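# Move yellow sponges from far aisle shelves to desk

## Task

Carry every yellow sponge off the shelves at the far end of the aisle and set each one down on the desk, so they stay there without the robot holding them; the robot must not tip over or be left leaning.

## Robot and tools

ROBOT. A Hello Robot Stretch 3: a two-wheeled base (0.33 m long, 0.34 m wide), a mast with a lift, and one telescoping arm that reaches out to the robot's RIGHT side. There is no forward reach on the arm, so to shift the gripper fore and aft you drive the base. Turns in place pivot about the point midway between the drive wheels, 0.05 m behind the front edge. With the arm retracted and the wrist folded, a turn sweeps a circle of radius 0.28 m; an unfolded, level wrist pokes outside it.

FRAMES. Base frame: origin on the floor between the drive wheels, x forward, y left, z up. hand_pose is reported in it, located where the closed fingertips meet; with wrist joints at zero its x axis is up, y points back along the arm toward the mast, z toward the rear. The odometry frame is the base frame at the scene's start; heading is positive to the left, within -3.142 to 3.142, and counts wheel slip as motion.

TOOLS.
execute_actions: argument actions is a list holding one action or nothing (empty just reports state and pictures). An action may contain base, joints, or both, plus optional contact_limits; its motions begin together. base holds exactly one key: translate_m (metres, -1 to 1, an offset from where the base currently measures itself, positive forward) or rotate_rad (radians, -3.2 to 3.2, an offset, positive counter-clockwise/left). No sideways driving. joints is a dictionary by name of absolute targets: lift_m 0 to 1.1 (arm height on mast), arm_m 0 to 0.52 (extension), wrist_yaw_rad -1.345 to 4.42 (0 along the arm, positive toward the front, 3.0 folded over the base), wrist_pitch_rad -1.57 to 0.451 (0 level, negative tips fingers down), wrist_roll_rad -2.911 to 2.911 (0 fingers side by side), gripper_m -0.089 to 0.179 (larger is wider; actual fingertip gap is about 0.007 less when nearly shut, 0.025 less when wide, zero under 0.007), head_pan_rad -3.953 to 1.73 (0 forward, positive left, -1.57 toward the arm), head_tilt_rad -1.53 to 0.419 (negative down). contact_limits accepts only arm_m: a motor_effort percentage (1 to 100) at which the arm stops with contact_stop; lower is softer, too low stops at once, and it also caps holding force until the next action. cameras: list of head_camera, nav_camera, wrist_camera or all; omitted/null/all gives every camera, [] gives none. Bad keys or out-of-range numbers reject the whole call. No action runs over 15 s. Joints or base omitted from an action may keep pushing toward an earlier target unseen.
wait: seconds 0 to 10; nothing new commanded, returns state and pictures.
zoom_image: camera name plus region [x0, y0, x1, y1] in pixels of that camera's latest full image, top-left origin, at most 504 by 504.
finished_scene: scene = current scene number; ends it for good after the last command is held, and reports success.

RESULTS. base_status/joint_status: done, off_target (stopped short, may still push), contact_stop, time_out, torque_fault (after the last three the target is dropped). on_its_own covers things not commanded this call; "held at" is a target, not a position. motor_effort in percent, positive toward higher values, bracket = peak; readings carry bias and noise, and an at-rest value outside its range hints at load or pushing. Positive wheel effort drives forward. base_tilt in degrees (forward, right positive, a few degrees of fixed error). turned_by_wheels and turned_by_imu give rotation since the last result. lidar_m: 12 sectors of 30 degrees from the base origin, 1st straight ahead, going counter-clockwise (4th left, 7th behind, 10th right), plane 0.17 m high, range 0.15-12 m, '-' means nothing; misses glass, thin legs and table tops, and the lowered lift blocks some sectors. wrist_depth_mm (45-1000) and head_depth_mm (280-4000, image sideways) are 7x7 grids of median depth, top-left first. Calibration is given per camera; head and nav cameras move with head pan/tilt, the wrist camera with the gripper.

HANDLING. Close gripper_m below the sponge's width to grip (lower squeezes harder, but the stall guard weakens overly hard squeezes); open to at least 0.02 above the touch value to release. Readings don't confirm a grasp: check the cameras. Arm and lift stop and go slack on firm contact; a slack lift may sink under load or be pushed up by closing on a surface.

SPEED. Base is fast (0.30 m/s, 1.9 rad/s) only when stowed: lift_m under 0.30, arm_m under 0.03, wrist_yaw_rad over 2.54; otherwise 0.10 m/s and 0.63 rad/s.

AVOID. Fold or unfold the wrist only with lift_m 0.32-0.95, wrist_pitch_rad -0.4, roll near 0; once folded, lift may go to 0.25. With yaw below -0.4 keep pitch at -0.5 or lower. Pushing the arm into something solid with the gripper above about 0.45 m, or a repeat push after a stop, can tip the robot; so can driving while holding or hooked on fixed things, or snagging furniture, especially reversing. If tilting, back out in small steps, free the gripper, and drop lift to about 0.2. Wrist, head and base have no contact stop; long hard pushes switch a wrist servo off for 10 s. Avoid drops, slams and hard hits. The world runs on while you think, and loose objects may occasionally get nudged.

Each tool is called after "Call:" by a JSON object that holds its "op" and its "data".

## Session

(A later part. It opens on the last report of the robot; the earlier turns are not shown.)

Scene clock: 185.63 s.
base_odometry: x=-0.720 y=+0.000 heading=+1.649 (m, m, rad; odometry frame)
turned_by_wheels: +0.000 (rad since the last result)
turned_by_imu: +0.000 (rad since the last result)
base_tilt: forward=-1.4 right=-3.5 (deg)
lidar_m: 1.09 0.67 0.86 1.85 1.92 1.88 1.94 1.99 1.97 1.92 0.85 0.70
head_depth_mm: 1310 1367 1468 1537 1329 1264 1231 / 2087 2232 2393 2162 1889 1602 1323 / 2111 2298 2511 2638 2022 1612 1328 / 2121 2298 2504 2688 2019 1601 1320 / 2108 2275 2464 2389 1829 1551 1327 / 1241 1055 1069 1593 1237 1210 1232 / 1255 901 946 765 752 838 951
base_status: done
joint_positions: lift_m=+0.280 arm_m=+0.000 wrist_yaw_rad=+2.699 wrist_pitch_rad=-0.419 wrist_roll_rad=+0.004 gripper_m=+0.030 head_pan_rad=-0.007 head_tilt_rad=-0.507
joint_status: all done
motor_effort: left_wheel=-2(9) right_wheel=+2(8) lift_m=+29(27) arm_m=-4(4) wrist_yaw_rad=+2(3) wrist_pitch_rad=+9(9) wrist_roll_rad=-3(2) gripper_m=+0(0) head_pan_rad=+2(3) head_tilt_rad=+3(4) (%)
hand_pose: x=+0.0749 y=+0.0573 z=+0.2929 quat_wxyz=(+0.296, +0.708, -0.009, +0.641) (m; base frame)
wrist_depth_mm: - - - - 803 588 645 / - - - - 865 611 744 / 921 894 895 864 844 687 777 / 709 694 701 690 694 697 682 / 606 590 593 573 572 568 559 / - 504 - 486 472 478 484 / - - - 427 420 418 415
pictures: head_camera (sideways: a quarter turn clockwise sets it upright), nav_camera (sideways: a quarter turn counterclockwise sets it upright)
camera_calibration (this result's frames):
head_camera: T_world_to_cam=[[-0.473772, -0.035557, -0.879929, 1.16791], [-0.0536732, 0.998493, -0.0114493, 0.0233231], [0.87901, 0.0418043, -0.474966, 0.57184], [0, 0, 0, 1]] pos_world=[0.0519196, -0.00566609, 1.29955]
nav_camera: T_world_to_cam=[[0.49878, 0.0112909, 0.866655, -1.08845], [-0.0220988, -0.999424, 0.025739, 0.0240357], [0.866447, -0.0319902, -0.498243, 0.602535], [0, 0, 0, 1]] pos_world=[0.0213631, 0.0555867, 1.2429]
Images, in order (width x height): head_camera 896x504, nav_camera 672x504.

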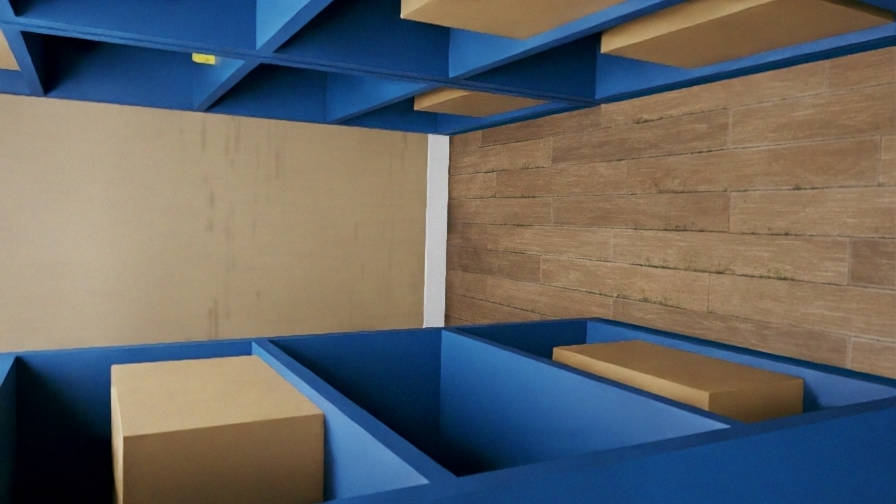

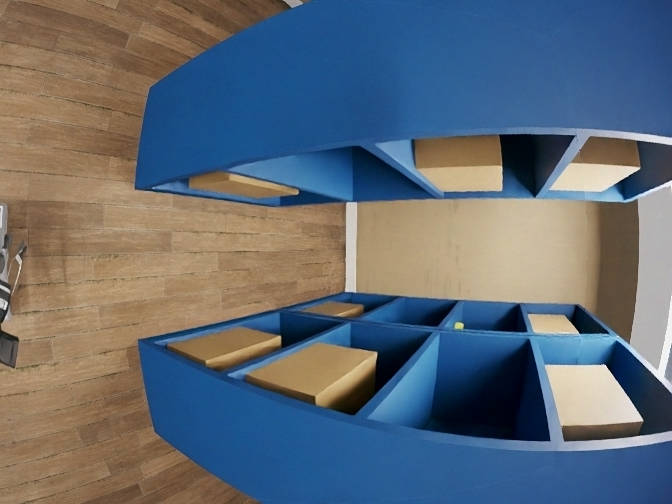

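Call:
{"op": "execute_actions", "data": {"actions": [{"base":{"translate_m":0.9}}], "cameras": []}}

Call:
{"op": "execute_actions", "data": {"actions": [{"base":{"translate_m":0.9}}], "cameras": []}}

Call:
{"op": "execute_actions", "data": {"actions": [{"base":{"translate_m":0.275},"joints":{"lift_m":0.93,"head_pan_rad":-1.6,"head_tilt_rad":-0.7}}], "cameras": []}}

Call:
{"op": "execute_actions", "data": {"actions": [{"joints":{"lift_m":1.08,"wrist_yaw_rad":1.5}}], "cameras": []}}

Call:
{"op": "execute_actions", "data": {"actions": [{"joints":{"wrist_yaw_rad":0}}]}}

Scene clock: 198.03 s.
base_odometry: x=-0.791 y=+0.897 heading=+1.649 (m, m, rad; odometry frame)
turned_by_wheels: +0.000 (rad since the last result)
turned_by_imu: +0.001 (rad since the last result)
base_tilt: forward=-1.4 right=-3.6 (deg)
lidar_m: 1.57 0.40 0.29 0.28 0.36 0.38 2.77 2.69 0.38 0.37 0.38 0.68
head_depth_mm: 1288 1383 1516 1584 1344 1280 1231 / 1315 1423 1564 1712 1843 1598 1324 / 1322 1435 1571 1739 1886 1606 1326 / 1326 1448 1575 1747 1890 1599 1322 / 1334 1450 1595 1759 1890 1602 1323 / 1342 1460 1605 1773 1922 1601 1290 / 1351 1469 1608 1739 733 806 800
base_status: done
joint_positions: lift_m=+0.280 arm_m=+0.000 wrist_yaw_rad=+2.699 wrist_pitch_rad=-0.419 wrist_roll_rad=+0.004 gripper_m=+0.030 head_pan_rad=-0.007 head_tilt_rad=-0.506
joint_status: not commanded
motor_effort: left_wheel=-2(8) right_wheel=+2(9) lift_m=+28(28) arm_m=-3(3) wrist_yaw_rad=+2(2) wrist_pitch_rad=+9(10) wrist_roll_rad=-3(3) gripper_m=+0(0) head_pan_rad=+2(2) head_tilt_rad=+3(4) (%)
hand_pose: x=+0.0749 y=+0.0573 z=+0.2929 quat_wxyz=(+0.296, +0.708, -0.009, +0.641) (m; base frame)
wrist_depth_mm: 293 294 321 359 403 575 - / 273 297 334 380 445 615 - / 642 318 366 419 504 663 844 / 573 349 399 476 552 655 680 / 481 399 431 497 577 573 562 / - 415 - 491 474 482 477 / - - - 424 420 418 421
pictures: none
No camera images: the call's "cameras" was empty. Leave "cameras" out to get every camera's image.

Scene clock: 202.73 s.
base_odometry: x=-0.861 y=+1.794 heading=+1.649 (m, m, rad; odometry frame)
turned_by_wheels: +0.000 (rad since the last result)
turned_by_imu: +0.000 (rad since the last result)
base_tilt: forward=-1.4 right=-3.6 (deg)
lidar_m: 0.68 0.71 0.76 0.74 0.39 0.38 1.18 0.74 0.39 0.37 0.39 0.71
head_depth_mm: 538 585 639 705 784 886 1020 / 541 588 643 709 789 894 1029 / 544 591 648 714 797 900 1037 / 546 595 651 718 802 912 1050 / 550 596 655 723 809 916 1060 / 552 600 660 729 814 923 1069 / 555 604 663 732 820 931 1078
base_status: done
joint_positions: lift_m=+0.280 arm_m=+0.000 wrist_yaw_rad=+2.699 wrist_pitch_rad=-0.419 wrist_roll_rad=+0.004 gripper_m=+0.030 head_pan_rad=-0.007 head_tilt_rad=-0.506
joint_status: not commanded
motor_effort: left_wheel=-2(8) right_wheel=+1(9) lift_m=+28(28) arm_m=-5(2) wrist_yaw_rad=+2(2) wrist_pitch_rad=+9(9) wrist_roll_rad=-3(2) gripper_m=+0(0) head_pan_rad=+2(2) head_tilt_rad=+4(4) (%)
hand_pose: x=+0.0749 y=+0.0573 z=+0.2929 quat_wxyz=(+0.296, +0.708, -0.009, +0.641) (m; base frame)
wrist_depth_mm: 609 656 747 - 889 669 539 / 638 721 820 950 948 684 559 / 674 739 814 901 861 739 581 / 704 704 695 698 702 700 598 / 615 570 585 563 571 563 558 / - 502 - 477 468 482 478 / - - - 419 418 421 418
pictures: none
No camera images: the call's "cameras" was empty. Leave "cameras" out to get every camera's image.

Scene clock: 209.47 s.
base_odometry: x=-0.882 y=+2.069 heading=+1.649 (m, m, rad; odometry frame)
turned_by_wheels: +0.000 (rad since the last result)
turned_by_imu: +0.001 (rad since the last result)
base_tilt: forward=-1.3 right=-3.6 (deg)
lidar_m: 0.41 0.42 0.58 0.74 0.76 0.61 1.10 0.53 0.39 0.37 0.50 0.42
head_depth_mm: 667 743 623 476 439 - 867 / 668 747 625 476 948 - 861 / 671 750 624 472 949 - - / 673 755 628 477 973 - 1085 / 674 756 628 478 975 - 1068 / 676 759 628 479 953 820 1067 / 680 761 630 480 927 819 902
base_status: done
joint_positions: lift_m=+0.930 arm_m=+0.000 wrist_yaw_rad=+2.699 wrist_pitch_rad=-0.419 wrist_roll_rad=+0.004 gripper_m=+0.030 head_pan_rad=-1.593 head_tilt_rad=-0.692
joint_status: all done
motor_effort: left_wheel=-2(11) right_wheel=+2(9) lift_m=+59(65) arm_m=-4(4) wrist_yaw_rad=+2(2) wrist_pitch_rad=+9(9) wrist_roll_rad=-3(2) gripper_m=+0(1) head_pan_rad=-2(34) head_tilt_rad=-5(23) (%)
hand_pose: x=+0.0749 y=+0.0573 z=+0.9419 quat_wxyz=(+0.296, +0.708, -0.009, +0.641) (m; base frame)
wrist_depth_mm: 917 - - 762 520 388 309 / 985 - - 839 555 404 325 / - - - 937 597 429 336 / 928 912 970 - 638 450 351 / 830 981 - - 639 475 364 / - 989 - - 717 505 384 / - - - - 832 529 400
pictures: none
No camera images: the call's "cameras" was empty. Leave "cameras" out to get every camera's image.

Scene clock: 211.67 s.
base_odometry: x=-0.882 y=+2.069 heading=+1.649 (m, m, rad; odometry frame)
turned_by_wheels: +0.000 (rad since the last result)
turned_by_imu: +0.001 (rad since the last result)
base_tilt: forward=-1.2 right=-3.6 (deg)
lidar_m: 0.41 0.42 0.58 0.74 0.76 0.61 1.10 0.53 0.39 0.37 0.50 0.42
head_depth_mm: - - - - - 816 853 / - - - - - 815 857 / - - - - - 798 861 / 673 753 626 494 - 765 878 / 676 758 629 504 - - 1064 / 678 759 629 514 - 782 1064 / 679 762 692 - - 781 903
base_status: not commanded
joint_positions: lift_m=+1.080 arm_m=+0.000 wrist_yaw_rad=+1.502 wrist_pitch_rad=-0.419 wrist_roll_rad=+0.004 gripper_m=+0.030 head_pan_rad=-1.593 head_tilt_rad=-0.692
joint_status: all done
motor_effort: left_wheel=-2(2) right_wheel=+2(2) lift_m=+59(61) arm_m=-4(3) wrist_yaw_rad=-2(3) wrist_pitch_rad=+9(9) wrist_roll_rad=-3(3) gripper_m=+0(1) head_pan_rad=-3(3) head_tilt_rad=-5(5) (%)
hand_pose: x=+0.2024 y=-0.1607 z=+1.0919 quat_wxyz=(+0.606, +0.580, -0.406, +0.363) (m; base frame)
wrist_depth_mm: 279 287 292 303 314 304 274 / 303 311 324 330 340 308 304 / 335 342 359 368 378 342 341 / 370 379 399 411 434 358 358 / 415 423 439 472 473 326 295 / 475 495 544 535 551 495 253 / 535 559 597 627 655 599 232
pictures: none
No camera images: the call's "cameras" was empty. Leave "cameras" out to get every camera's image.

Scene clock: 213.43 s.
base_odometry: x=-0.882 y=+2.069 heading=+1.649 (m, m, rad; odometry frame)
turned_by_wheels: +0.000 (rad since the last result)
turned_by_imu: +0.000 (rad since the last result)
base_tilt: forward=-1.4 right=-3.6 (deg)
lidar_m: 0.41 0.42 0.58 0.74 0.76 0.60 1.10 0.53 0.39 0.37 0.50 0.42
head_depth_mm: - - - - - 778 856 / - - - - - 770 858 / - - - - - 800 859 / 673 754 627 462 948 818 878 / 676 757 627 478 950 818 1067 / 678 759 628 479 952 819 1071 / 680 761 630 480 925 818 905
base_status: not commanded
joint_positions: lift_m=+1.080 arm_m=+0.000 wrist_yaw_rad=+0.002 wrist_pitch_rad=-0.419 wrist_roll_rad=+0.004 gripper_m=+0.030 head_pan_rad=-1.593 head_tilt_rad=-0.692
joint_status: all done
motor_effort: left_wheel=-2(2) right_wheel=+2(2) lift_m=+60(59) arm_m=-3(3) wrist_yaw_rad=-2(4) wrist_pitch_rad=+9(10) wrist_roll_rad=-2(3) gripper_m=+0(0) head_pan_rad=-2(2) head_tilt_rad=-5(5) (%)
hand_pose: x=-0.0210 y=-0.3695 z=+1.0919 quat_wxyz=(+0.691, +0.148, -0.692, -0.147) (m; base frame)
wrist_depth_mm: 486 507 520 522 532 541 524 / 484 559 566 559 572 573 540 / 450 469 462 467 460 454 443 / 371 368 362 287 359 360 359 / 306 306 302 265 301 296 298 / 262 260 248 256 247 255 252 / 225 226 224 224 223 228 226
pictures: head_camera (sideways: a quarter turn clockwise sets it upright), nav_camera (sideways: a quarter turn counterclockwise sets it upright), wrist_camera
camera_calibration (this result's frames):
head_camera: T_world_to_cam=[[-0.0249087, 0.628235, -0.777625, 1.03178], [0.999219, 0.0395153, -0.0000828015, 0.00210117], [0.030676, -0.777019, -0.628729, 0.777063], [0, 0, 0, 1]] pos_world=[-0.000236456, -0.0444894, 1.2909]
nav_camera: T_world_to_cam=[[0.000328092, -0.649994, 0.759939, -0.946279], [-0.999082, 0.0323334, 0.0280869, 0.0269453], [-0.0428277, -0.759251, -0.649387, 0.804715], [0, 0, 0, 1]] pos_world=[0.0616951, -0.00496638, 1.24093]
wrist_camera: T_world_to_cam=[[-0.998028, 0.0472211, -0.0413606, 0.0353606], [0.0616213, 0.611309, -0.788989, 1.11079], [-0.0119728, -0.789982, -0.613013, 0.546904], [0, 0, 0, 1]] pos_world=[-0.0266092, -0.24866, 1.21312]
Images, in order (width x height): head_camera 896x504, nav_camera 672x504, wrist_camera 644x364.

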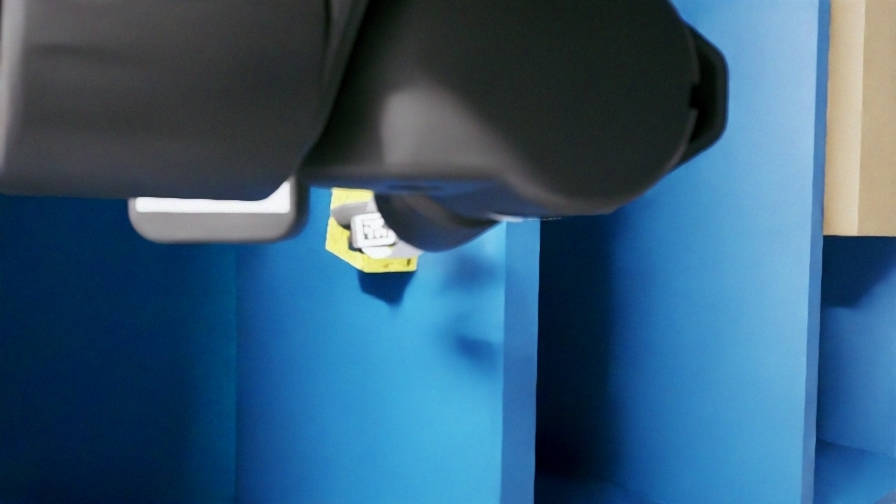

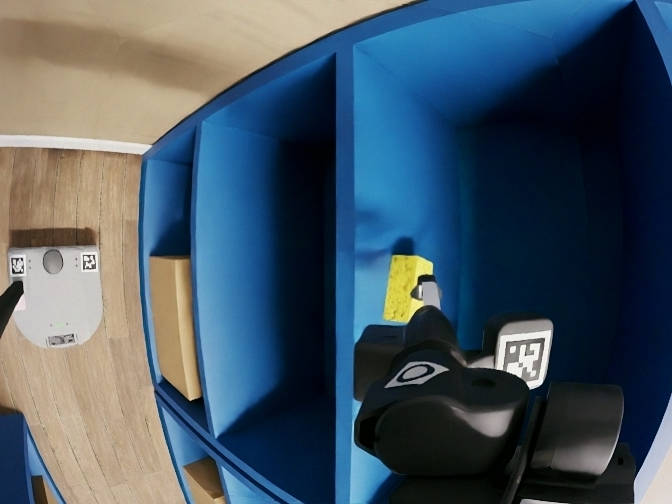

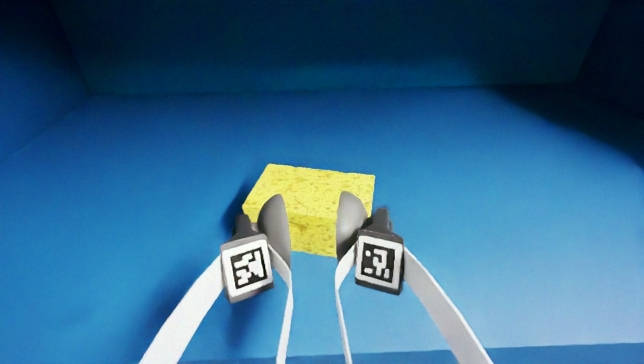

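Call:
{"op": "execute_actions", "data": {"actions": [{"joints":{"gripper_m":0.179,"lift_m":1.012,"arm_m":0.03}}], "cameras": []}}

Call:
{"op": "execute_actions", "data": {"actions": [{"joints":{"arm_m":0.1}}], "cameras": ["wrist_camera"]}}

Call:
{"op": "execute_actions", "data": {"actions": [{"joints":{"gripper_m":0.06}}], "cameras": ["wrist_camera"]}}

Scene clock: 224.00 s.
base_odometry: x=-0.882 y=+2.069 heading=+1.649 (m, m, rad; odometry frame)
turned_by_wheels: +0.000 (rad since the last result)
turned_by_imu: +0.001 (rad since the last result)
base_tilt: forward=-1.2 right=-3.5 (deg)
lidar_m: 0.41 0.42 0.58 0.74 0.76 0.60 1.10 0.53 0.39 0.37 0.50 0.42
head_depth_mm: 666 734 - - - 771 855 / 667 746 685 - - 772 859 / 670 750 703 - - 779 859 / 674 753 655 492 948 816 879 / 674 756 629 462 951 817 1065 / 677 761 626 479 948 820 1067 / 681 764 631 480 924 818 904
base_status: not commanded
joint_positions: lift_m=+1.012 arm_m=+0.030 wrist_yaw_rad=+0.002 wrist_pitch_rad=-0.419 wrist_roll_rad=+0.004 gripper_m=+0.179 head_pan_rad=-1.593 head_tilt_rad=-0.692
joint_status: all done
motor_effort: left_wheel=-2(1) right_wheel=+2(2) lift_m=+27(49) arm_m=+4(3) wrist_yaw_rad=-1(2) wrist_pitch_rad=+9(9) wrist_roll_rad=-3(2) gripper_m=+1(99) head_pan_rad=-2(3) head_tilt_rad=-5(5) (%)
hand_pose: x=-0.0211 y=-0.3989 z=+1.0249 quat_wxyz=(+0.691, +0.148, -0.692, -0.147) (m; base frame)
wrist_depth_mm: 475 483 491 497 498 500 504 / 442 445 438 438 426 422 417 / 329 326 306 222 313 314 310 / 256 255 216 195 248 248 246 / 220 210 207 208 206 212 204 / - 179 177 177 175 170 180 / 152 155 155 155 158 157 158
pictures: none
No camera images: the call's "cameras" was empty. Leave "cameras" out to get every camera's image.

Scene clock: 225.70 s.
base_odometry: x=-0.882 y=+2.069 heading=+1.649 (m, m, rad; odometry frame)
turned_by_wheels: +0.000 (rad since the last result)
turned_by_imu: +0.000 (rad since the last result)
base_tilt: forward=-1.2 right=-3.7 (deg)
lidar_m: 0.41 0.42 0.58 0.73 0.76 0.61 1.10 0.53 0.39 0.37 0.50 0.42
head_depth_mm: 666 - - - 933 814 856 / 667 729 - - 923 815 859 / 670 736 - - 947 816 859 / 673 752 601 462 951 819 877 / 676 756 642 470 950 818 1063 / 677 761 629 479 952 819 1066 / 679 762 629 480 927 819 893
base_status: not commanded
joint_positions: lift_m=+1.012 arm_m=+0.100 wrist_yaw_rad=+0.001 wrist_pitch_rad=-0.419 wrist_roll_rad=+0.004 gripper_m=+0.179 head_pan_rad=-1.593 head_tilt_rad=-0.692
joint_status: all done
motor_effort: left_wheel=-1(2) right_wheel=+1(1) lift_m=+27(28) arm_m=+5(5) wrist_yaw_rad=-1(1) wrist_pitch_rad=+9(10) wrist_roll_rad=-3(2) gripper_m=+0(1) head_pan_rad=-4(3) head_tilt_rad=-4(4) (%)
hand_pose: x=-0.0212 y=-0.4689 z=+1.0249 quat_wxyz=(+0.691, +0.148, -0.692, -0.147) (m; base frame)
wrist_depth_mm: 417 420 426 425 435 434 448 / 438 448 438 435 432 420 415 / 327 323 322 320 314 312 309 / 256 256 234 176 239 248 246 / 218 209 146 145 155 212 203 / - 179 158 143 141 169 180 / 152 155 154 153 150 153 152
pictures: wrist_camera
camera_calibration (this result's frames):
wrist_camera: T_world_to_cam=[[-0.997986, 0.0480949, -0.041361, 0.0374981], [0.0621567, 0.611251, -0.788992, 1.11868], [-0.0126646, -0.789974, -0.613009, 0.427257], [0, 0, 0, 1]] pos_world=[-0.0266998, -0.348075, 1.14609]
Images, in order (width x height): wrist_camera 644x364.

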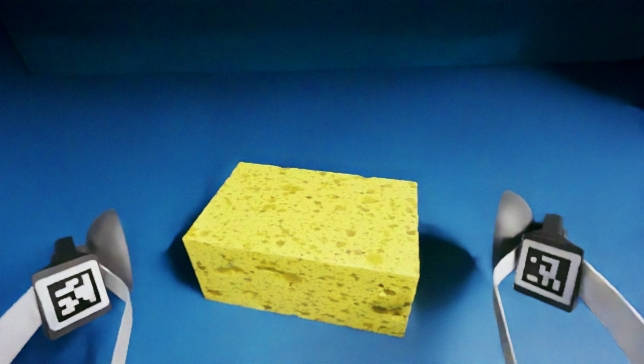

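Scene clock: 227.37 s.
base_odometry: x=-0.882 y=+2.069 heading=+1.649 (m, m, rad; odometry frame)
turned_by_wheels: +0.000 (rad since the last result)
turned_by_imu: +0.000 (rad since the last result)
base_tilt: forward=-1.5 right=-3.4 (deg)
lidar_m: 0.41 0.42 0.58 0.74 0.76 0.60 1.10 0.53 0.39 0.37 0.50 0.42
head_depth_mm: 665 - - - 931 814 858 / 668 731 - - 922 818 859 / 671 737 - - 950 817 860 / 674 753 627 461 948 818 876 / 674 757 628 478 951 817 1066 / 677 760 630 478 952 822 1067 / 679 761 629 480 926 820 895
base_status: not commanded
joint_positions: lift_m=+1.012 arm_m=+0.100 wrist_yaw_rad=+0.001 wrist_pitch_rad=-0.419 wrist_roll_rad=+0.004 gripper_m=+0.061 head_pan_rad=-1.593 head_tilt_rad=-0.692
joint_status: all done
motor_effort: left_wheel=-2(2) right_wheel=+1(2) lift_m=+28(28) arm_m=+4(4) wrist_yaw_rad=-1(1) wrist_pitch_rad=+9(9) wrist_roll_rad=-2(3) gripper_m=-27(98) head_pan_rad=-3(2) head_tilt_rad=-5(4) (%)
hand_pose: x=-0.0212 y=-0.4689 z=+1.0249 quat_wxyz=(+0.691, +0.148, -0.692, -0.147) (m; base frame)
wrist_depth_mm: 415 422 421 435 431 441 442 / 437 443 439 435 428 424 419 / 325 324 322 320 319 313 309 / 255 255 236 174 249 247 248 / 210 217 144 143 143 206 203 / 179 - 155 145 136 174 174 / 160 154 155 153 150 152 153
pictures: wrist_camera
camera_calibration (this result's frames):
wrist_camera: T_world_to_cam=[[-0.997986, 0.0480938, -0.0413609, 0.0374978], [0.062156, 0.611251, -0.788992, 1.11868], [-0.0126637, -0.789974, -0.613009, 0.427257], [0, 0, 0, 1]] pos_world=[-0.0266997, -0.348075, 1.14609]
Images, in order (width x height): wrist_camera 644x364.

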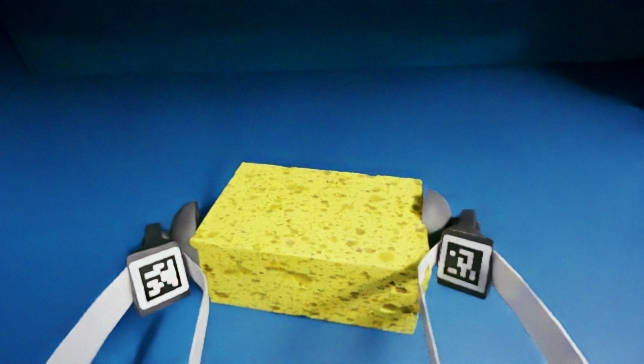

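Call:
{"op": "execute_actions", "data": {"actions": [{"joints":{"lift_m":1.05}}], "cameras": ["wrist_camera"]}}

Call:
{"op": "execute_actions", "data": {"actions": [{"joints":{"arm_m":0,"wrist_yaw_rad":1.57}}], "cameras": []}}

Call:
{"op": "execute_actions", "data": {"actions": [{"base":{"translate_m":-0.4},"joints":{"lift_m":0.65}}], "cameras": []}}

Call:
{"op": "execute_actions", "data": {"actions": [{"base":{"translate_m":-0.4},"joints":{"lift_m":0.28,"wrist_yaw_rad":2.59}}], "cameras": ["wrist_camera","nav_camera"]}}

Call:
{"op": "execute_actions", "data": {"actions": [{"base":{"translate_m":-1.0}}], "cameras": []}}

Call:
{"op": "execute_actions", "data": {"actions": [{"base":{"translate_m":-0.9}}], "cameras": []}}

Call:
{"op": "execute_actions", "data": {"actions": [{"base":{"translate_m":-0.4},"joints":{"lift_m":0.7}}], "cameras": []}}

Call:
{"op": "execute_actions", "data": {"actions": [{"base":{"rotate_rad":-1.8},"joints":{"lift_m":1.03,"wrist_yaw_rad":0}}]}}

Scene clock: 239.53 s.
base_odometry: x=-0.882 y=+2.069 heading=+1.649 (m, m, rad; odometry frame)
turned_by_wheels: +0.000 (rad since the last result)
turned_by_imu: +0.001 (rad since the last result)
base_tilt: forward=-1.3 right=-3.6 (deg)
lidar_m: 0.41 0.43 0.58 0.74 0.76 0.61 1.10 0.53 0.39 0.38 0.50 0.42
head_depth_mm: - - - 445 919 816 856 / 653 - - 446 922 816 857 / 661 - - - 923 819 858 / 672 747 564 477 950 818 877 / 675 757 628 478 953 819 1065 / 677 760 629 478 951 820 1069 / 679 763 630 479 926 819 892
base_status: not commanded
joint_positions: lift_m=+1.050 arm_m=+0.100 wrist_yaw_rad=+0.001 wrist_pitch_rad=-0.419 wrist_roll_rad=+0.004 gripper_m=+0.071 head_pan_rad=-1.593 head_tilt_rad=-0.692
joint_status: all done
on_its_own: gripper_m is held at +0.070, not at your +0.060, by its stall guard, which is not easing now
motor_effort: left_wheel=-2(2) right_wheel=+1(2) lift_m=+59(65) arm_m=+4(4) wrist_yaw_rad=-1(1) wrist_pitch_rad=+9(10) wrist_roll_rad=-3(3) gripper_m=-23(23) head_pan_rad=-3(2) head_tilt_rad=-5(5) (%)
hand_pose: x=-0.0212 y=-0.4689 z=+1.0619 quat_wxyz=(+0.691, +0.148, -0.692, -0.147) (m; base frame)
wrist_depth_mm: 418 421 419 425 439 437 445 / 445 462 468 466 471 468 469 / 405 402 401 400 390 390 386 / 320 316 295 173 307 309 307 / 262 268 143 144 143 257 255 / 223 - 157 144 137 217 218 / 201 193 193 187 186 191 190
pictures: wrist_camera
camera_calibration (this result's frames):
wrist_camera: T_world_to_cam=[[-0.997986, 0.0480938, -0.0413611, 0.0390293], [0.0621561, 0.611251, -0.788992, 1.14789], [-0.0126637, -0.789974, -0.613009, 0.449948], [0, 0, 0, 1]] pos_world=[-0.0266997, -0.348079, 1.18311]
Images, in order (width x height): wrist_camera 644x364.

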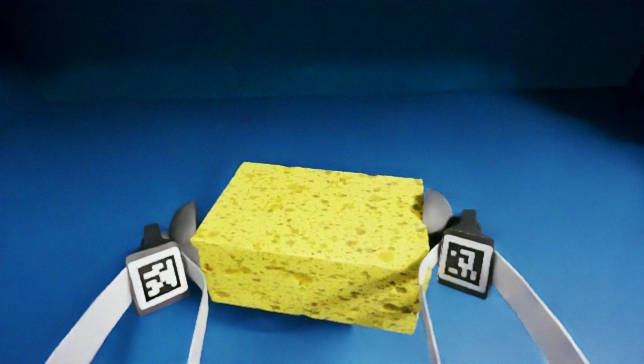

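Scene clock: 241.50 s.
base_odometry: x=-0.882 y=+2.069 heading=+1.649 (m, m, rad; odometry frame)
turned_by_wheels: +0.000 (rad since the last result)
turned_by_imu: +0.000 (rad since the last result)
base_tilt: forward=-1.4 right=-3.6 (deg)
lidar_m: 0.41 0.42 0.58 0.74 0.76 0.61 1.10 0.53 0.39 0.37 0.50 0.42
head_depth_mm: 666 721 - - - 799 856 / 668 723 - - - 781 858 / 670 737 - - - 781 860 / 673 753 627 478 442 - 1061 / 675 756 628 478 737 - 1084 / 677 759 629 487 - - 1085 / 680 761 630 524 - - 1007
base_status: not commanded
joint_positions: lift_m=+1.050 arm_m=+0.000 wrist_yaw_rad=+1.568 wrist_pitch_rad=-0.419 wrist_roll_rad=+0.004 gripper_m=+0.071 head_pan_rad=-1.593 head_tilt_rad=-0.692
joint_status: all done
on_its_own: gripper_m is held at +0.070, not at your +0.060, by its stall guard, which is not easing now
motor_effort: left_wheel=-2(2) right_wheel=+2(2) lift_m=+60(60) arm_m=-5(6) wrist_yaw_rad=+2(4) wrist_pitch_rad=+10(9) wrist_roll_rad=-3(2) gripper_m=-22(22) head_pan_rad=-2(2) head_tilt_rad=-5(5) (%)
hand_pose: x=+0.2029 y=-0.1460 z=+1.0619 quat_wxyz=(+0.593, +0.593, -0.387, +0.383) (m; base frame)
wrist_depth_mm: 291 293 296 299 302 308 263 / 318 324 326 331 331 327 288 / 353 354 360 361 362 355 318 / 388 395 384 174 395 361 306 / 442 442 144 143 142 396 264 / 509 - 156 145 137 465 248 / 586 620 623 639 586 564 555
pictures: none
No camera images: the call's "cameras" was empty. Leave "cameras" out to get every camera's image.

Scene clock: 246.73 s.
base_odometry: x=-0.851 y=+1.670 heading=+1.649 (m, m, rad; odometry frame)
turned_by_wheels: +0.000 (rad since the last result)
turned_by_imu: +0.002 (rad since the last result)
base_tilt: forward=-1.5 right=-3.5 (deg)
lidar_m: 0.81 0.84 0.76 0.57 0.46 0.48 1.06 0.64 0.37 0.36 0.39 0.53
head_depth_mm: 322 318 347 393 487 589 1061 / 524 514 505 446 487 593 740 / 668 749 625 477 900 799 733 / 670 750 627 477 925 819 862 / 673 755 627 479 928 818 861 / 675 757 629 478 953 818 863 / 678 761 630 479 948 819 866
base_status: done
joint_positions: lift_m=+0.650 arm_m=+0.000 wrist_yaw_rad=+1.568 wrist_pitch_rad=-0.419 wrist_roll_rad=+0.004 gripper_m=+0.071 head_pan_rad=-1.593 head_tilt_rad=-0.692
joint_status: all done
on_its_own: gripper_m is held at +0.070, not at your +0.060, by its stall guard, which is not easing now
motor_effort: left_wheel=-1(7) right_wheel=+2(3) lift_m=+27(47) arm_m=-4(4) wrist_yaw_rad=+3(2) wrist_pitch_rad=+9(9) wrist_roll_rad=-3(2) gripper_m=-23(23) head_pan_rad=-3(1) head_tilt_rad=-5(5) (%)
hand_pose: x=+0.2029 y=-0.1460 z=+0.6629 quat_wxyz=(+0.593, +0.593, -0.387, +0.383) (m; base frame)
wrist_depth_mm: 648 665 663 686 660 652 652 / 731 732 736 745 683 669 670 / 790 803 803 822 772 520 499 / 868 889 850 173 837 416 401 / - 980 144 143 143 355 336 / 914 - 156 145 136 341 286 / 841 835 830 803 654 453 255
pictures: none
No camera images: the call's "cameras" was empty. Leave "cameras" out to get every camera's image.

Scene clock: 251.80 s.
base_odometry: x=-0.820 y=+1.271 heading=+1.649 (m, m, rad; odometry frame)
turned_by_wheels: +0.000 (rad since the last result)
turned_by_imu: +0.002 (rad since the last result)
base_tilt: forward=-1.4 right=-3.7 (deg)
lidar_m: 1.20 1.04 0.34 0.28 0.29 0.40 3.22 0.52 0.39 0.46 0.41 0.53
head_depth_mm: 662 741 623 475 592 601 729 / 666 745 623 476 609 639 853 / 667 746 624 477 899 816 947 / 669 750 627 478 925 816 1064 / 672 754 628 478 925 816 1063 / 675 742 629 479 773 782 801 / 560 566 569 480 581 625 775
base_status: done
joint_positions: lift_m=+0.280 arm_m=+0.000 wrist_yaw_rad=+2.588 wrist_pitch_rad=-0.419 wrist_roll_rad=+0.004 gripper_m=+0.071 head_pan_rad=-1.593 head_tilt_rad=-0.692
joint_status: all done
on_its_own: gripper_m is held at +0.070, not at your +0.060, by its stall guard, which is not easing now
motor_effort: left_wheel=-2(12) right_wheel=+2(5) lift_m=+28(29) arm_m=-4(3) wrist_yaw_rad=+2(3) wrist_pitch_rad=+9(9) wrist_roll_rad=-2(2) gripper_m=-22(22) head_pan_rad=-3(3) head_tilt_rad=-5(5) (%)
hand_pose: x=+0.0966 y=+0.0455 z=+0.2929 quat_wxyz=(+0.331, +0.706, -0.048, +0.624) (m; base frame)
wrist_depth_mm: 384 657 483 365 - - 938 / 270 700 572 406 - - 958 / 281 697 649 454 855 870 845 / 303 527 544 174 685 679 664 / 326 363 144 143 143 563 558 / 355 - 153 145 137 480 477 / - - 426 415 405 422 419
pictures: nav_camera (sideways: a quarter turn counterclockwise sets it upright), wrist_camera
camera_calibration (this result's frames):
nav_camera: T_world_to_cam=[[0.000297951, -0.649994, 0.759939, -0.946279], [-0.999081, 0.0323797, 0.0280869, 0.0269453], [-0.0428629, -0.759249, -0.649387, 0.804716], [0, 0, 0, 1]] pos_world=[0.0616949, -0.00496896, 1.24093]
wrist_camera: T_world_to_cam=[[0.822978, -0.566566, -0.0413542, -0.0478929], [-0.374803, -0.48684, -0.788993, 0.311537], [0.426883, 0.664824, -0.613009, 0.277755], [0, 0, 0, 1]] pos_world=[0.0376107, -0.0601243, 0.414086]
Images, in order (width x height): nav_camera 672x504, wrist_camera 644x364.

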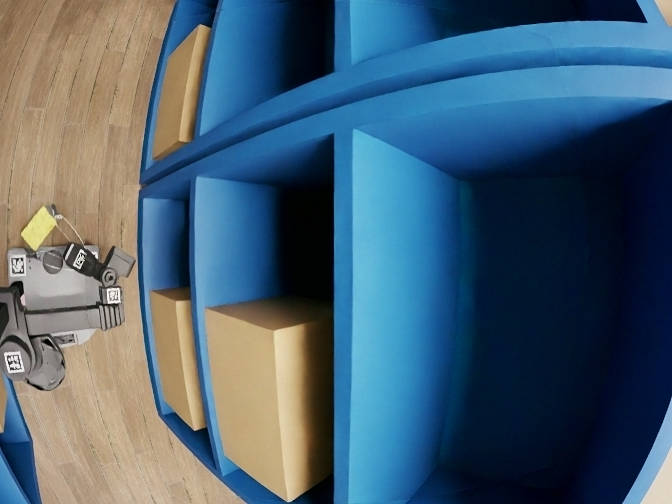

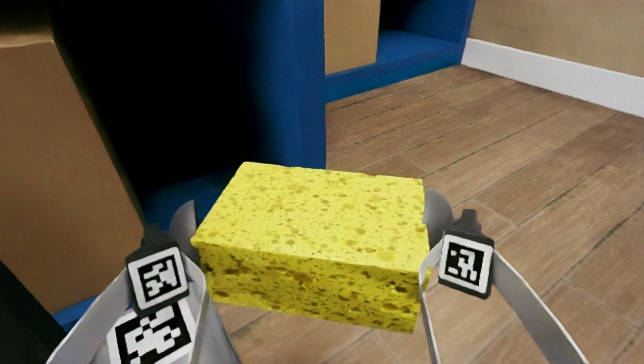

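Scene clock: 256.73 s.
base_odometry: x=-0.742 y=+0.274 heading=+1.648 (m, m, rad; odometry frame)
turned_by_wheels: +0.000 (rad since the last result)
turned_by_imu: +0.002 (rad since the last result)
base_tilt: forward=-1.3 right=-3.6 (deg)
lidar_m: 1.24 0.43 0.48 1.85 1.92 2.64 2.15 2.25 1.99 1.93 0.48 0.49
head_depth_mm: 1640 1837 2084 2056 1662 1395 1194 / 1643 1850 2092 2056 1661 1391 1199 / 1650 1853 2104 2061 1667 1399 1202 / 1661 1869 2103 2059 1665 1401 1198 / 1669 1864 2118 2068 1672 1397 1199 / 1672 1882 2146 2062 1623 1336 1176 / 1676 1883 2050 907 916 926 931
base_status: done
joint_positions: lift_m=+0.280 arm_m=+0.000 wrist_yaw_rad=+2.588 wrist_pitch_rad=-0.419 wrist_roll_rad=+0.004 gripper_m=+0.071 head_pan_rad=-1.593 head_tilt_rad=-0.692
joint_status: not commanded
on_its_own: gripper_m is held at +0.070, not at your +0.060, by its stall guard, which is not easing now
motor_effort: left_wheel=-2(12) right_wheel=+2(5) lift_m=+28(29) arm_m=-3(4) wrist_yaw_rad=+2(2) wrist_pitch_rad=+9(9) wrist_roll_rad=-3(3) gripper_m=-22(23) head_pan_rad=-3(2) head_tilt_rad=-4(5) (%)
hand_pose: x=+0.0966 y=+0.0455 z=+0.2929 quat_wxyz=(+0.331, +0.706, -0.048, +0.624) (m; base frame)
wrist_depth_mm: - - - 494 592 584 877 / - - - 545 654 674 944 / 906 911 875 608 681 777 866 / 710 714 663 173 596 680 683 / 585 602 144 143 143 557 560 / 501 - 154 144 136 474 482 / - - 425 407 408 420 419
pictures: none
No camera images: the call's "cameras" was empty. Leave "cameras" out to get every camera's image.

Scene clock: 261.43 s.
base_odometry: x=-0.673 y=-0.623 heading=+1.648 (m, m, rad; odometry frame)
turned_by_wheels: +0.000 (rad since the last result)
turned_by_imu: +0.002 (rad since the last result)
base_tilt: forward=-1.2 right=-3.6 (deg)
lidar_m: 1.26 1.28 1.92 1.86 1.93 1.30 1.68 1.42 1.97 1.89 2.00 1.28
head_depth_mm: 1615 1816 2062 2066 1659 1394 1196 / 1616 1814 2056 2058 1666 1394 1197 / 1633 1833 2069 2066 1665 1396 1203 / 1627 1826 2085 2069 1671 1399 1199 / 1660 1863 2118 2065 1672 1399 1201 / 1667 1859 2126 2065 1669 1399 1201 / 1669 1877 2142 2087 1673 1399 1203
base_status: done
joint_positions: lift_m=+0.280 arm_m=+0.000 wrist_yaw_rad=+2.588 wrist_pitch_rad=-0.419 wrist_roll_rad=+0.004 gripper_m=+0.071 head_pan_rad=-1.593 head_tilt_rad=-0.692
joint_status: not commanded
on_its_own: gripper_m is held at +0.070, not at your +0.060, by its stall guard, which is not easing now
motor_effort: left_wheel=-2(11) right_wheel=+2(6) lift_m=+28(28) arm_m=-3(3) wrist_yaw_rad=+2(2) wrist_pitch_rad=+9(9) wrist_roll_rad=-3(2) gripper_m=-23(23) head_pan_rad=-2(2) head_tilt_rad=-6(4) (%)
hand_pose: x=+0.0966 y=+0.0455 z=+0.2929 quat_wxyz=(+0.331, +0.706, -0.048, +0.624) (m; base frame)
wrist_depth_mm: - - - - - - 935 / - - - - - - 980 / 908 906 908 901 851 855 860 / 695 706 659 174 683 677 687 / 580 590 144 143 143 570 560 / 495 - 155 144 137 479 479 / - - 419 417 409 419 413
pictures: none
No camera images: the call's "cameras" was empty. Leave "cameras" out to get every camera's image.

Scene clock: 266.77 s.
base_odometry: x=-0.642 y=-1.022 heading=+1.648 (m, m, rad; odometry frame)
turned_by_wheels: +0.000 (rad since the last result)
turned_by_imu: +0.002 (rad since the last result)
base_tilt: forward=-1.3 right=-3.5 (deg)
lidar_m: 1.65 1.69 1.93 1.86 1.80 0.94 1.28 1.10 1.83 1.90 1.96 1.69
head_depth_mm: 1630 1816 2069 2050 1663 1392 1208 / 1620 1817 2066 2053 1659 1389 1227 / 1632 1816 2060 2061 1663 1393 1222 / 1630 1829 2077 2079 1662 1399 1254 / 1639 1843 2094 2058 1666 1397 1204 / 1648 1846 2088 2071 1671 1401 1206 / 1669 1869 2122 2069 1678 1401 1201
base_status: done
joint_positions: lift_m=+0.700 arm_m=+0.000 wrist_yaw_rad=+2.588 wrist_pitch_rad=-0.419 wrist_roll_rad=+0.004 gripper_m=+0.071 head_pan_rad=-1.593 head_tilt_rad=-0.692
joint_status: all done
on_its_own: gripper_m is held at +0.070, not at your +0.060, by its stall guard, which is not easing now
motor_effort: left_wheel=-2(13) right_wheel=+2(6) lift_m=+59(65) arm_m=-3(4) wrist_yaw_rad=+2(2) wrist_pitch_rad=+9(9) wrist_roll_rad=-3(2) gripper_m=-23(23) head_pan_rad=-3(3) head_tilt_rad=-6(5) (%)
hand_pose: x=+0.0966 y=+0.0455 z=+0.7119 quat_wxyz=(+0.331, +0.706, -0.048, +0.624) (m; base frame)
wrist_depth_mm: - - - - - - - / - - - - - - - / - - - - - - - / - - - 174 - - - / - - 144 144 143 - - / - - 156 145 136 965 970 / - 858 883 829 827 852 855
pictures: none
No camera images: the call's "cameras" was empty. Leave "cameras" out to get every camera's image.

Scene clock: 270.60 s.
base_odometry: x=-0.642 y=-1.022 heading=-0.152 (m, m, rad; odometry frame)
turned_by_wheels: -1.800 (rad since the last result)
turned_by_imu: -1.789 (rad since the last result)
base_tilt: forward=-1.5 right=-3.5 (deg)
lidar_m: 1.89 1.90 2.29 1.66 3.43 2.09 1.86 1.86 0.94 1.28 1.28 1.10
head_depth_mm: 1163 1029 797 - - - 1173 / 1143 1031 798 - - - 1150 / 1124 1032 800 - - - 1175 / 1102 1036 746 404 1619 1392 1202 / 1085 1037 712 583 1671 1400 1203 / 1068 1042 668 585 1673 1397 1201 / 1048 1043 686 584 1648 1400 1200
base_status: done
joint_positions: lift_m=+1.030 arm_m=+0.000 wrist_yaw_rad=+0.002 wrist_pitch_rad=-0.419 wrist_roll_rad=+0.004 gripper_m=+0.071 head_pan_rad=-1.593 head_tilt_rad=-0.692
joint_status: all done
on_its_own: gripper_m is held at +0.070, not at your +0.060, by its stall guard, which is not easing now
motor_effort: left_wheel=+3(8) right_wheel=-2(6) lift_m=+60(63) arm_m=-4(3) wrist_yaw_rad=-2(1) wrist_pitch_rad=+10(9) wrist_roll_rad=-3(3) gripper_m=-22(22) head_pan_rad=-3(3) head_tilt_rad=-5(4) (%)
hand_pose: x=-0.0212 y=-0.3695 z=+1.0419 quat_wxyz=(+0.691, +0.148, -0.692, -0.147) (m; base frame)
wrist_depth_mm: 819 866 917 945 942 - - / 625 619 609 608 605 590 - / 458 428 444 442 435 437 430 / 358 355 328 173 344 363 - / 288 299 144 143 143 - - / - - 156 144 137 - - / - - - - - - -
pictures: head_camera (sideways: a quarter turn clockwise sets it upright), nav_camera (sideways: a quarter turn counterclockwise sets it upright), wrist_camera
camera_calibration (this result's frames):
head_camera: T_world_to_cam=[[-0.0248046, 0.628239, -0.777625, 1.03178], [0.999226, 0.0393496, -0.0000828015, 0.00210113], [0.0305472, -0.777024, -0.628729, 0.777064], [0, 0, 0, 1]] pos_world=[-0.000243833, -0.0444883, 1.2909]
nav_camera: T_world_to_cam=[[0.00022031, -0.649994, 0.759939, -0.946279], [-0.999077, 0.032499, 0.0280869, 0.0269452], [-0.0429536, -0.759244, -0.649387, 0.804716], [0, 0, 0, 1]] pos_world=[0.0616943, -0.00497559, 1.24093]
wrist_camera: T_world_to_cam=[[-0.997994, 0.0479366, -0.0413472, 0.0333823], [0.0620489, 0.611261, -0.788993, 1.07135], [-0.0125478, -0.789976, -0.613009, 0.516225], [0, 0, 0, 1]] pos_world=[-0.0266831, -0.248668, 1.16312]
Images, in order (width x height): head_camera 896x504, nav_camera 672x504, wrist_camera 644x364.

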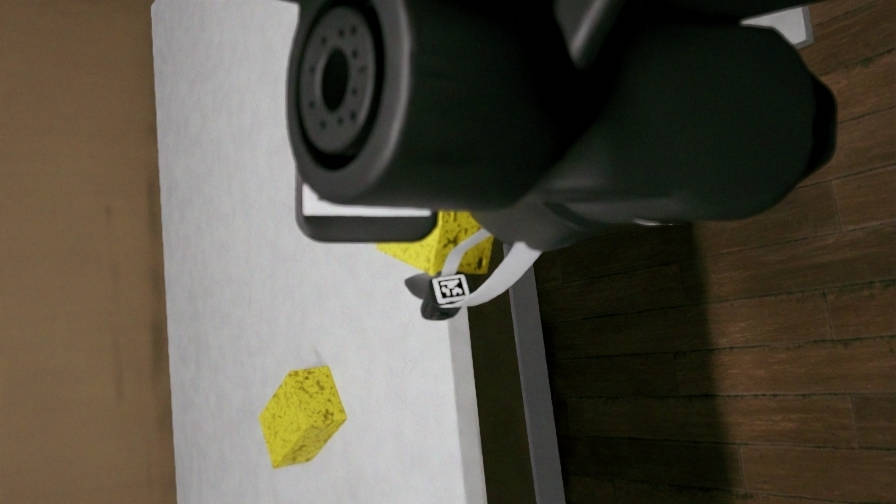

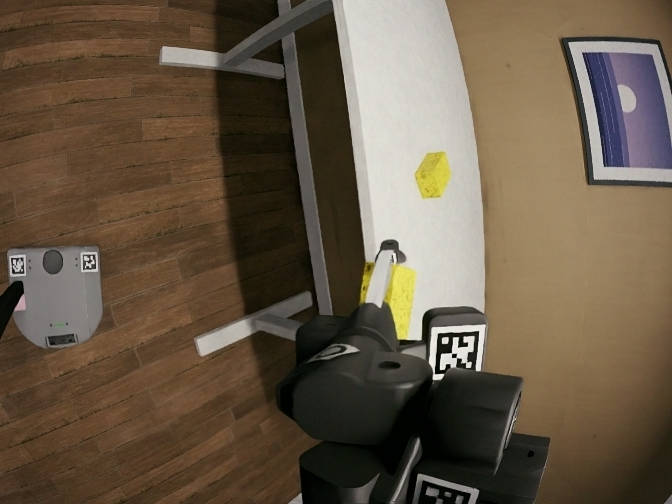

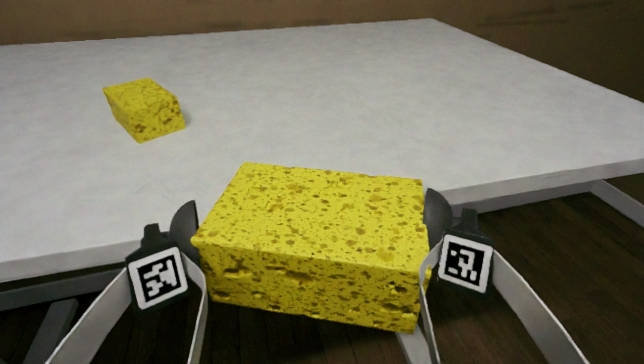

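Call:
{"op": "execute_actions", "data": {"actions": [{"joints":{"arm_m":0.33,"lift_m":1.0}}], "cameras": []}}

Call:
{"op": "execute_actions", "data": {"actions": [{"joints":{"lift_m":0.975}}], "cameras": []}}

Call:
{"op": "execute_actions", "data": {"actions": [{"joints":{"gripper_m":0.14}}], "cameras": []}}

Call:
{"op": "execute_actions", "data": {"actions": [{"joints":{"arm_m":0.2,"lift_m":1.0}}]}}

Scene clock: 279.00 s.
base_odometry: x=-0.642 y=-1.022 heading=-0.152 (m, m, rad; odometry frame)
turned_by_wheels: +0.000 (rad since the last result)
turned_by_imu: +0.002 (rad since the last result)
base_tilt: forward=-1.3 right=-3.6 (deg)
lidar_m: 1.90 1.90 2.30 1.67 3.44 2.09 1.86 1.86 0.94 1.28 1.28 1.10
head_depth_mm: 1134 910 708 1092 1527 1388 1198 / 1109 - 693 1708 1614 1394 1196 / 1101 - 678 602 1659 1396 1199 / 1101 1037 681 604 1670 1392 1204 / 1083 1037 712 582 1670 1391 1204 / 1067 1034 669 583 1671 1397 1200 / 1051 1043 682 584 1646 1401 1204
base_status: not commanded
joint_positions: lift_m=+1.000 arm_m=+0.330 wrist_yaw_rad=+0.001 wrist_pitch_rad=-0.419 wrist_roll_rad=+0.004 gripper_m=+0.071 head_pan_rad=-1.593 head_tilt_rad=-0.692
joint_status: all done
on_its_own: gripper_m is held at +0.070, not at your +0.060, by its stall guard, which is not easing now
motor_effort: left_wheel=+3(3) right_wheel=-3(3) lift_m=+27(51) arm_m=+4(2) wrist_yaw_rad=+0(1) wrist_pitch_rad=+9(9) wrist_roll_rad=-3(3) gripper_m=-22(22) head_pan_rad=-2(3) head_tilt_rad=-4(5) (%)
hand_pose: x=-0.0213 y=-0.6989 z=+1.0129 quat_wxyz=(+0.691, +0.147, -0.693, -0.147) (m; base frame)
wrist_depth_mm: 582 614 639 696 723 770 868 / 530 525 514 515 510 500 884 / 389 384 382 378 374 373 363 / 304 301 281 175 294 295 290 / 251 256 144 143 143 243 242 / 212 - 155 144 137 208 208 / 189 183 183 178 177 181 181
pictures: none
No camera images: the call's "cameras" was empty. Leave "cameras" out to get every camera's image.

Scene clock: 280.00 s.
base_odometry: x=-0.642 y=-1.022 heading=-0.152 (m, m, rad; odometry frame)
turned_by_wheels: +0.000 (rad since the last result)
turned_by_imu: +0.000 (rad since the last result)
base_tilt: forward=-1.3 right=-3.4 (deg)
lidar_m: 1.90 1.91 2.29 1.67 3.45 2.09 1.86 1.86 0.94 1.28 1.28 1.10
head_depth_mm: 1153 - 677 1097 1535 1388 1196 / 1130 - 665 1705 1616 1394 1201 / 1116 - 651 602 1676 1391 1201 / 1101 1037 682 604 1663 1395 1200 / 1084 1039 712 583 1666 1396 1206 / 1064 1042 670 583 1672 1401 1202 / 1046 1045 684 584 1649 1405 1200
base_status: not commanded
joint_positions: lift_m=+0.975 arm_m=+0.330 wrist_yaw_rad=+0.001 wrist_pitch_rad=-0.419 wrist_roll_rad=+0.004 gripper_m=+0.071 head_pan_rad=-1.593 head_tilt_rad=-0.692
joint_status: all done
on_its_own: gripper_m is held at +0.070, not at your +0.060, by its stall guard, which is not easing now
motor_effort: left_wheel=+3(3) right_wheel=-3(2) lift_m=+28(32) arm_m=+4(4) wrist_yaw_rad=-1(0) wrist_pitch_rad=+9(9) wrist_roll_rad=-2(3) gripper_m=-23(23) head_pan_rad=-2(3) head_tilt_rad=-5(5) (%)
hand_pose: x=-0.0213 y=-0.6989 z=+0.9879 quat_wxyz=(+0.691, +0.147, -0.693, -0.147) (m; base frame)
wrist_depth_mm: 580 597 640 673 669 745 877 / 461 445 448 442 439 435 424 / 333 331 326 326 320 318 315 / 261 260 241 174 253 250 250 / 215 221 144 143 143 207 208 / 182 - 156 145 137 178 176 / 164 157 158 156 152 156 156
pictures: none
No camera images: the call's "cameras" was empty. Leave "cameras" out to get every camera's image.

Scene clock: 281.17 s.
base_odometry: x=-0.642 y=-1.022 heading=-0.152 (m, m, rad; odometry frame)
turned_by_wheels: +0.000 (rad since the last result)
turned_by_imu: +0.000 (rad since the last result)
base_tilt: forward=-1.4 right=-3.4 (deg)
lidar_m: 1.90 1.90 2.29 1.67 3.43 2.09 1.86 1.87 0.94 1.28 1.28 1.10
head_depth_mm: 1153 - 677 1094 1534 1385 1196 / 1131 - 665 1715 1610 1388 1197 / 1120 - 653 603 1654 1390 1202 / 1103 1038 680 604 1667 1395 1197 / 1083 1035 712 582 1674 1399 1204 / 1065 1039 669 583 1670 1396 1206 / 1052 1042 684 583 1640 1403 1202
base_status: not commanded
joint_positions: lift_m=+0.975 arm_m=+0.330 wrist_yaw_rad=+0.001 wrist_pitch_rad=-0.419 wrist_roll_rad=+0.004 gripper_m=+0.140 head_pan_rad=-1.593 head_tilt_rad=-0.692
joint_status: all done
motor_effort: left_wheel=+3(3) right_wheel=-3(3) lift_m=+28(28) arm_m=+5(4) wrist_yaw_rad=+0(1) wrist_pitch_rad=+9(9) wrist_roll_rad=-3(3) gripper_m=+1(96) head_pan_rad=-2(3) head_tilt_rad=-6(4) (%)
hand_pose: x=-0.0213 y=-0.6989 z=+0.9879 quat_wxyz=(+0.691, +0.147, -0.693, -0.147) (m; base frame)
wrist_depth_mm: 581 608 638 677 673 767 856 / 452 453 444 435 434 426 425 / 331 330 325 325 323 318 319 / 260 260 248 180 254 251 251 / 215 221 151 148 153 212 207 / 186 - 164 144 137 172 178 / - 158 157 157 152 156 155
pictures: none
No camera images: the call's "cameras" was empty. Leave "cameras" out to get every camera's image.

Scene clock: 283.37 s.
base_odometry: x=-0.642 y=-1.022 heading=-0.152 (m, m, rad; odometry frame)
turned_by_wheels: +0.000 (rad since the last result)
turned_by_imu: +0.001 (rad since the last result)
base_tilt: forward=-1.3 right=-3.5 (deg)
lidar_m: 1.90 1.90 2.30 1.67 3.44 2.09 1.86 1.86 0.94 1.28 1.28 1.09
head_depth_mm: 1157 - - 1124 1532 1379 1201 / 1130 - - 1727 1618 1391 1195 / 1125 1207 - 1691 1667 1394 1206 / 1105 1034 691 603 1665 1394 1204 / 1084 1037 714 582 1670 1398 1201 / 1067 1041 669 584 1670 1401 1203 / 1049 1045 684 584 1644 1400 1202
base_status: not commanded
joint_positions: lift_m=+1.000 arm_m=+0.200 wrist_yaw_rad=+0.001 wrist_pitch_rad=-0.419 wrist_roll_rad=+0.004 gripper_m=+0.140 head_pan_rad=-1.593 head_tilt_rad=-0.692
joint_status: all done
motor_effort: left_wheel=+3(3) right_wheel=-3(2) lift_m=+60(64) arm_m=-4(2) wrist_yaw_rad=-1(0) wrist_pitch_rad=+10(10) wrist_roll_rad=-3(3) gripper_m=+1(1) head_pan_rad=-3(3) head_tilt_rad=-5(4) (%)
hand_pose: x=-0.0213 y=-0.5695 z=+1.0119 quat_wxyz=(+0.691, +0.147, -0.693, -0.147) (m; base frame)
wrist_depth_mm: 677 716 755 798 776 929 - / 536 526 531 510 505 508 501 / 363 381 379 281 371 367 363 / 245 302 287 275 300 293 293 / 243 257 247 244 244 245 243 / 215 - 210 209 207 201 206 / 184 184 182 182 181 181 181
pictures: head_camera (sideways: a quarter turn clockwise sets it upright), nav_camera (sideways: a quarter turn counterclockwise sets it upright), wrist_camera
camera_calibration (this result's frames):
head_camera: T_world_to_cam=[[-0.0247842, 0.62824, -0.777625, 1.03178], [0.999227, 0.0393172, -0.0000828015, 0.00210112], [0.030522, -0.777025, -0.628729, 0.777064], [0, 0, 0, 1]] pos_world=[-0.000245276, -0.0444881, 1.2909]
nav_camera: T_world_to_cam=[[0.000199234, -0.649994, 0.759939, -0.946279], [-0.999076, 0.0325314, 0.0280869, 0.0269452], [-0.0429782, -0.759242, -0.649387, 0.804716], [0, 0, 0, 1]] pos_world=[0.0616941, -0.0049774, 1.24093]
wrist_camera: T_world_to_cam=[[-0.997959, 0.0486631, -0.0413469, 0.0419809], [0.0624936, 0.611215, -0.788993, 1.16993], [-0.0131229, -0.789967, -0.613009, 0.339829], [0, 0, 0, 1]] pos_world=[-0.0267584, -0.448669, 1.13312]
Images, in order (width x height): head_camera 896x504, nav_camera 672x504, wrist_camera 644x364.

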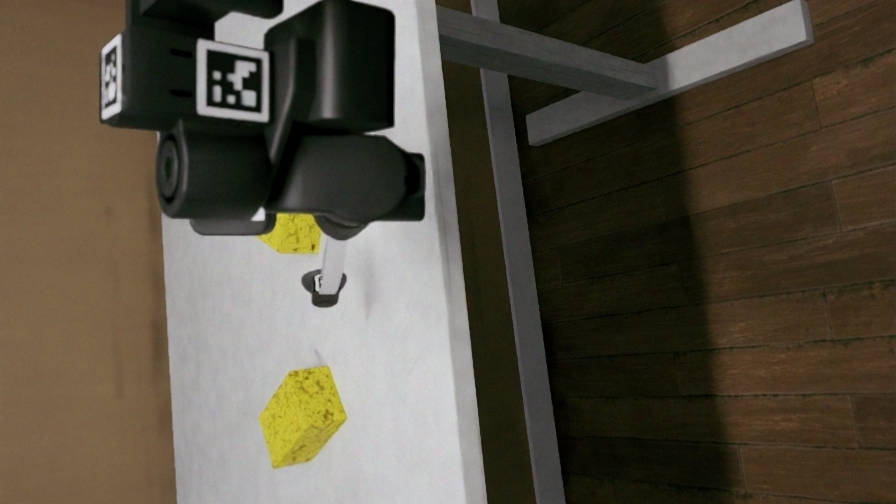

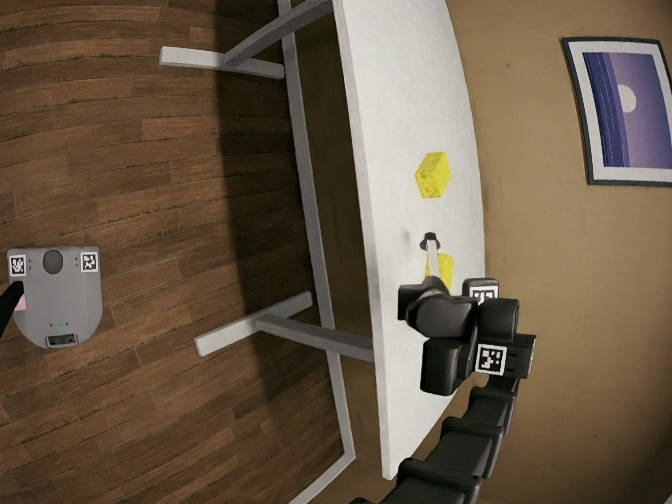

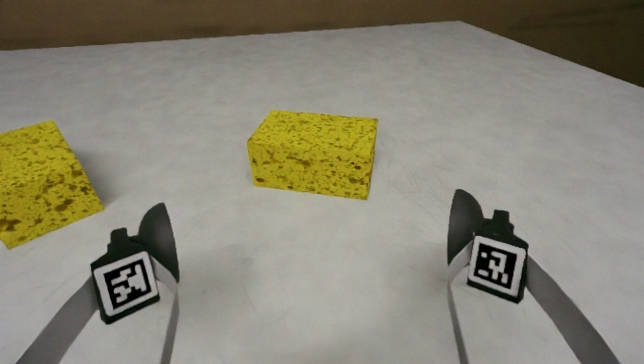

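Call:
{"op": "finished_scene", "data": {"scene": 1}}

The scene is finished: the task was done.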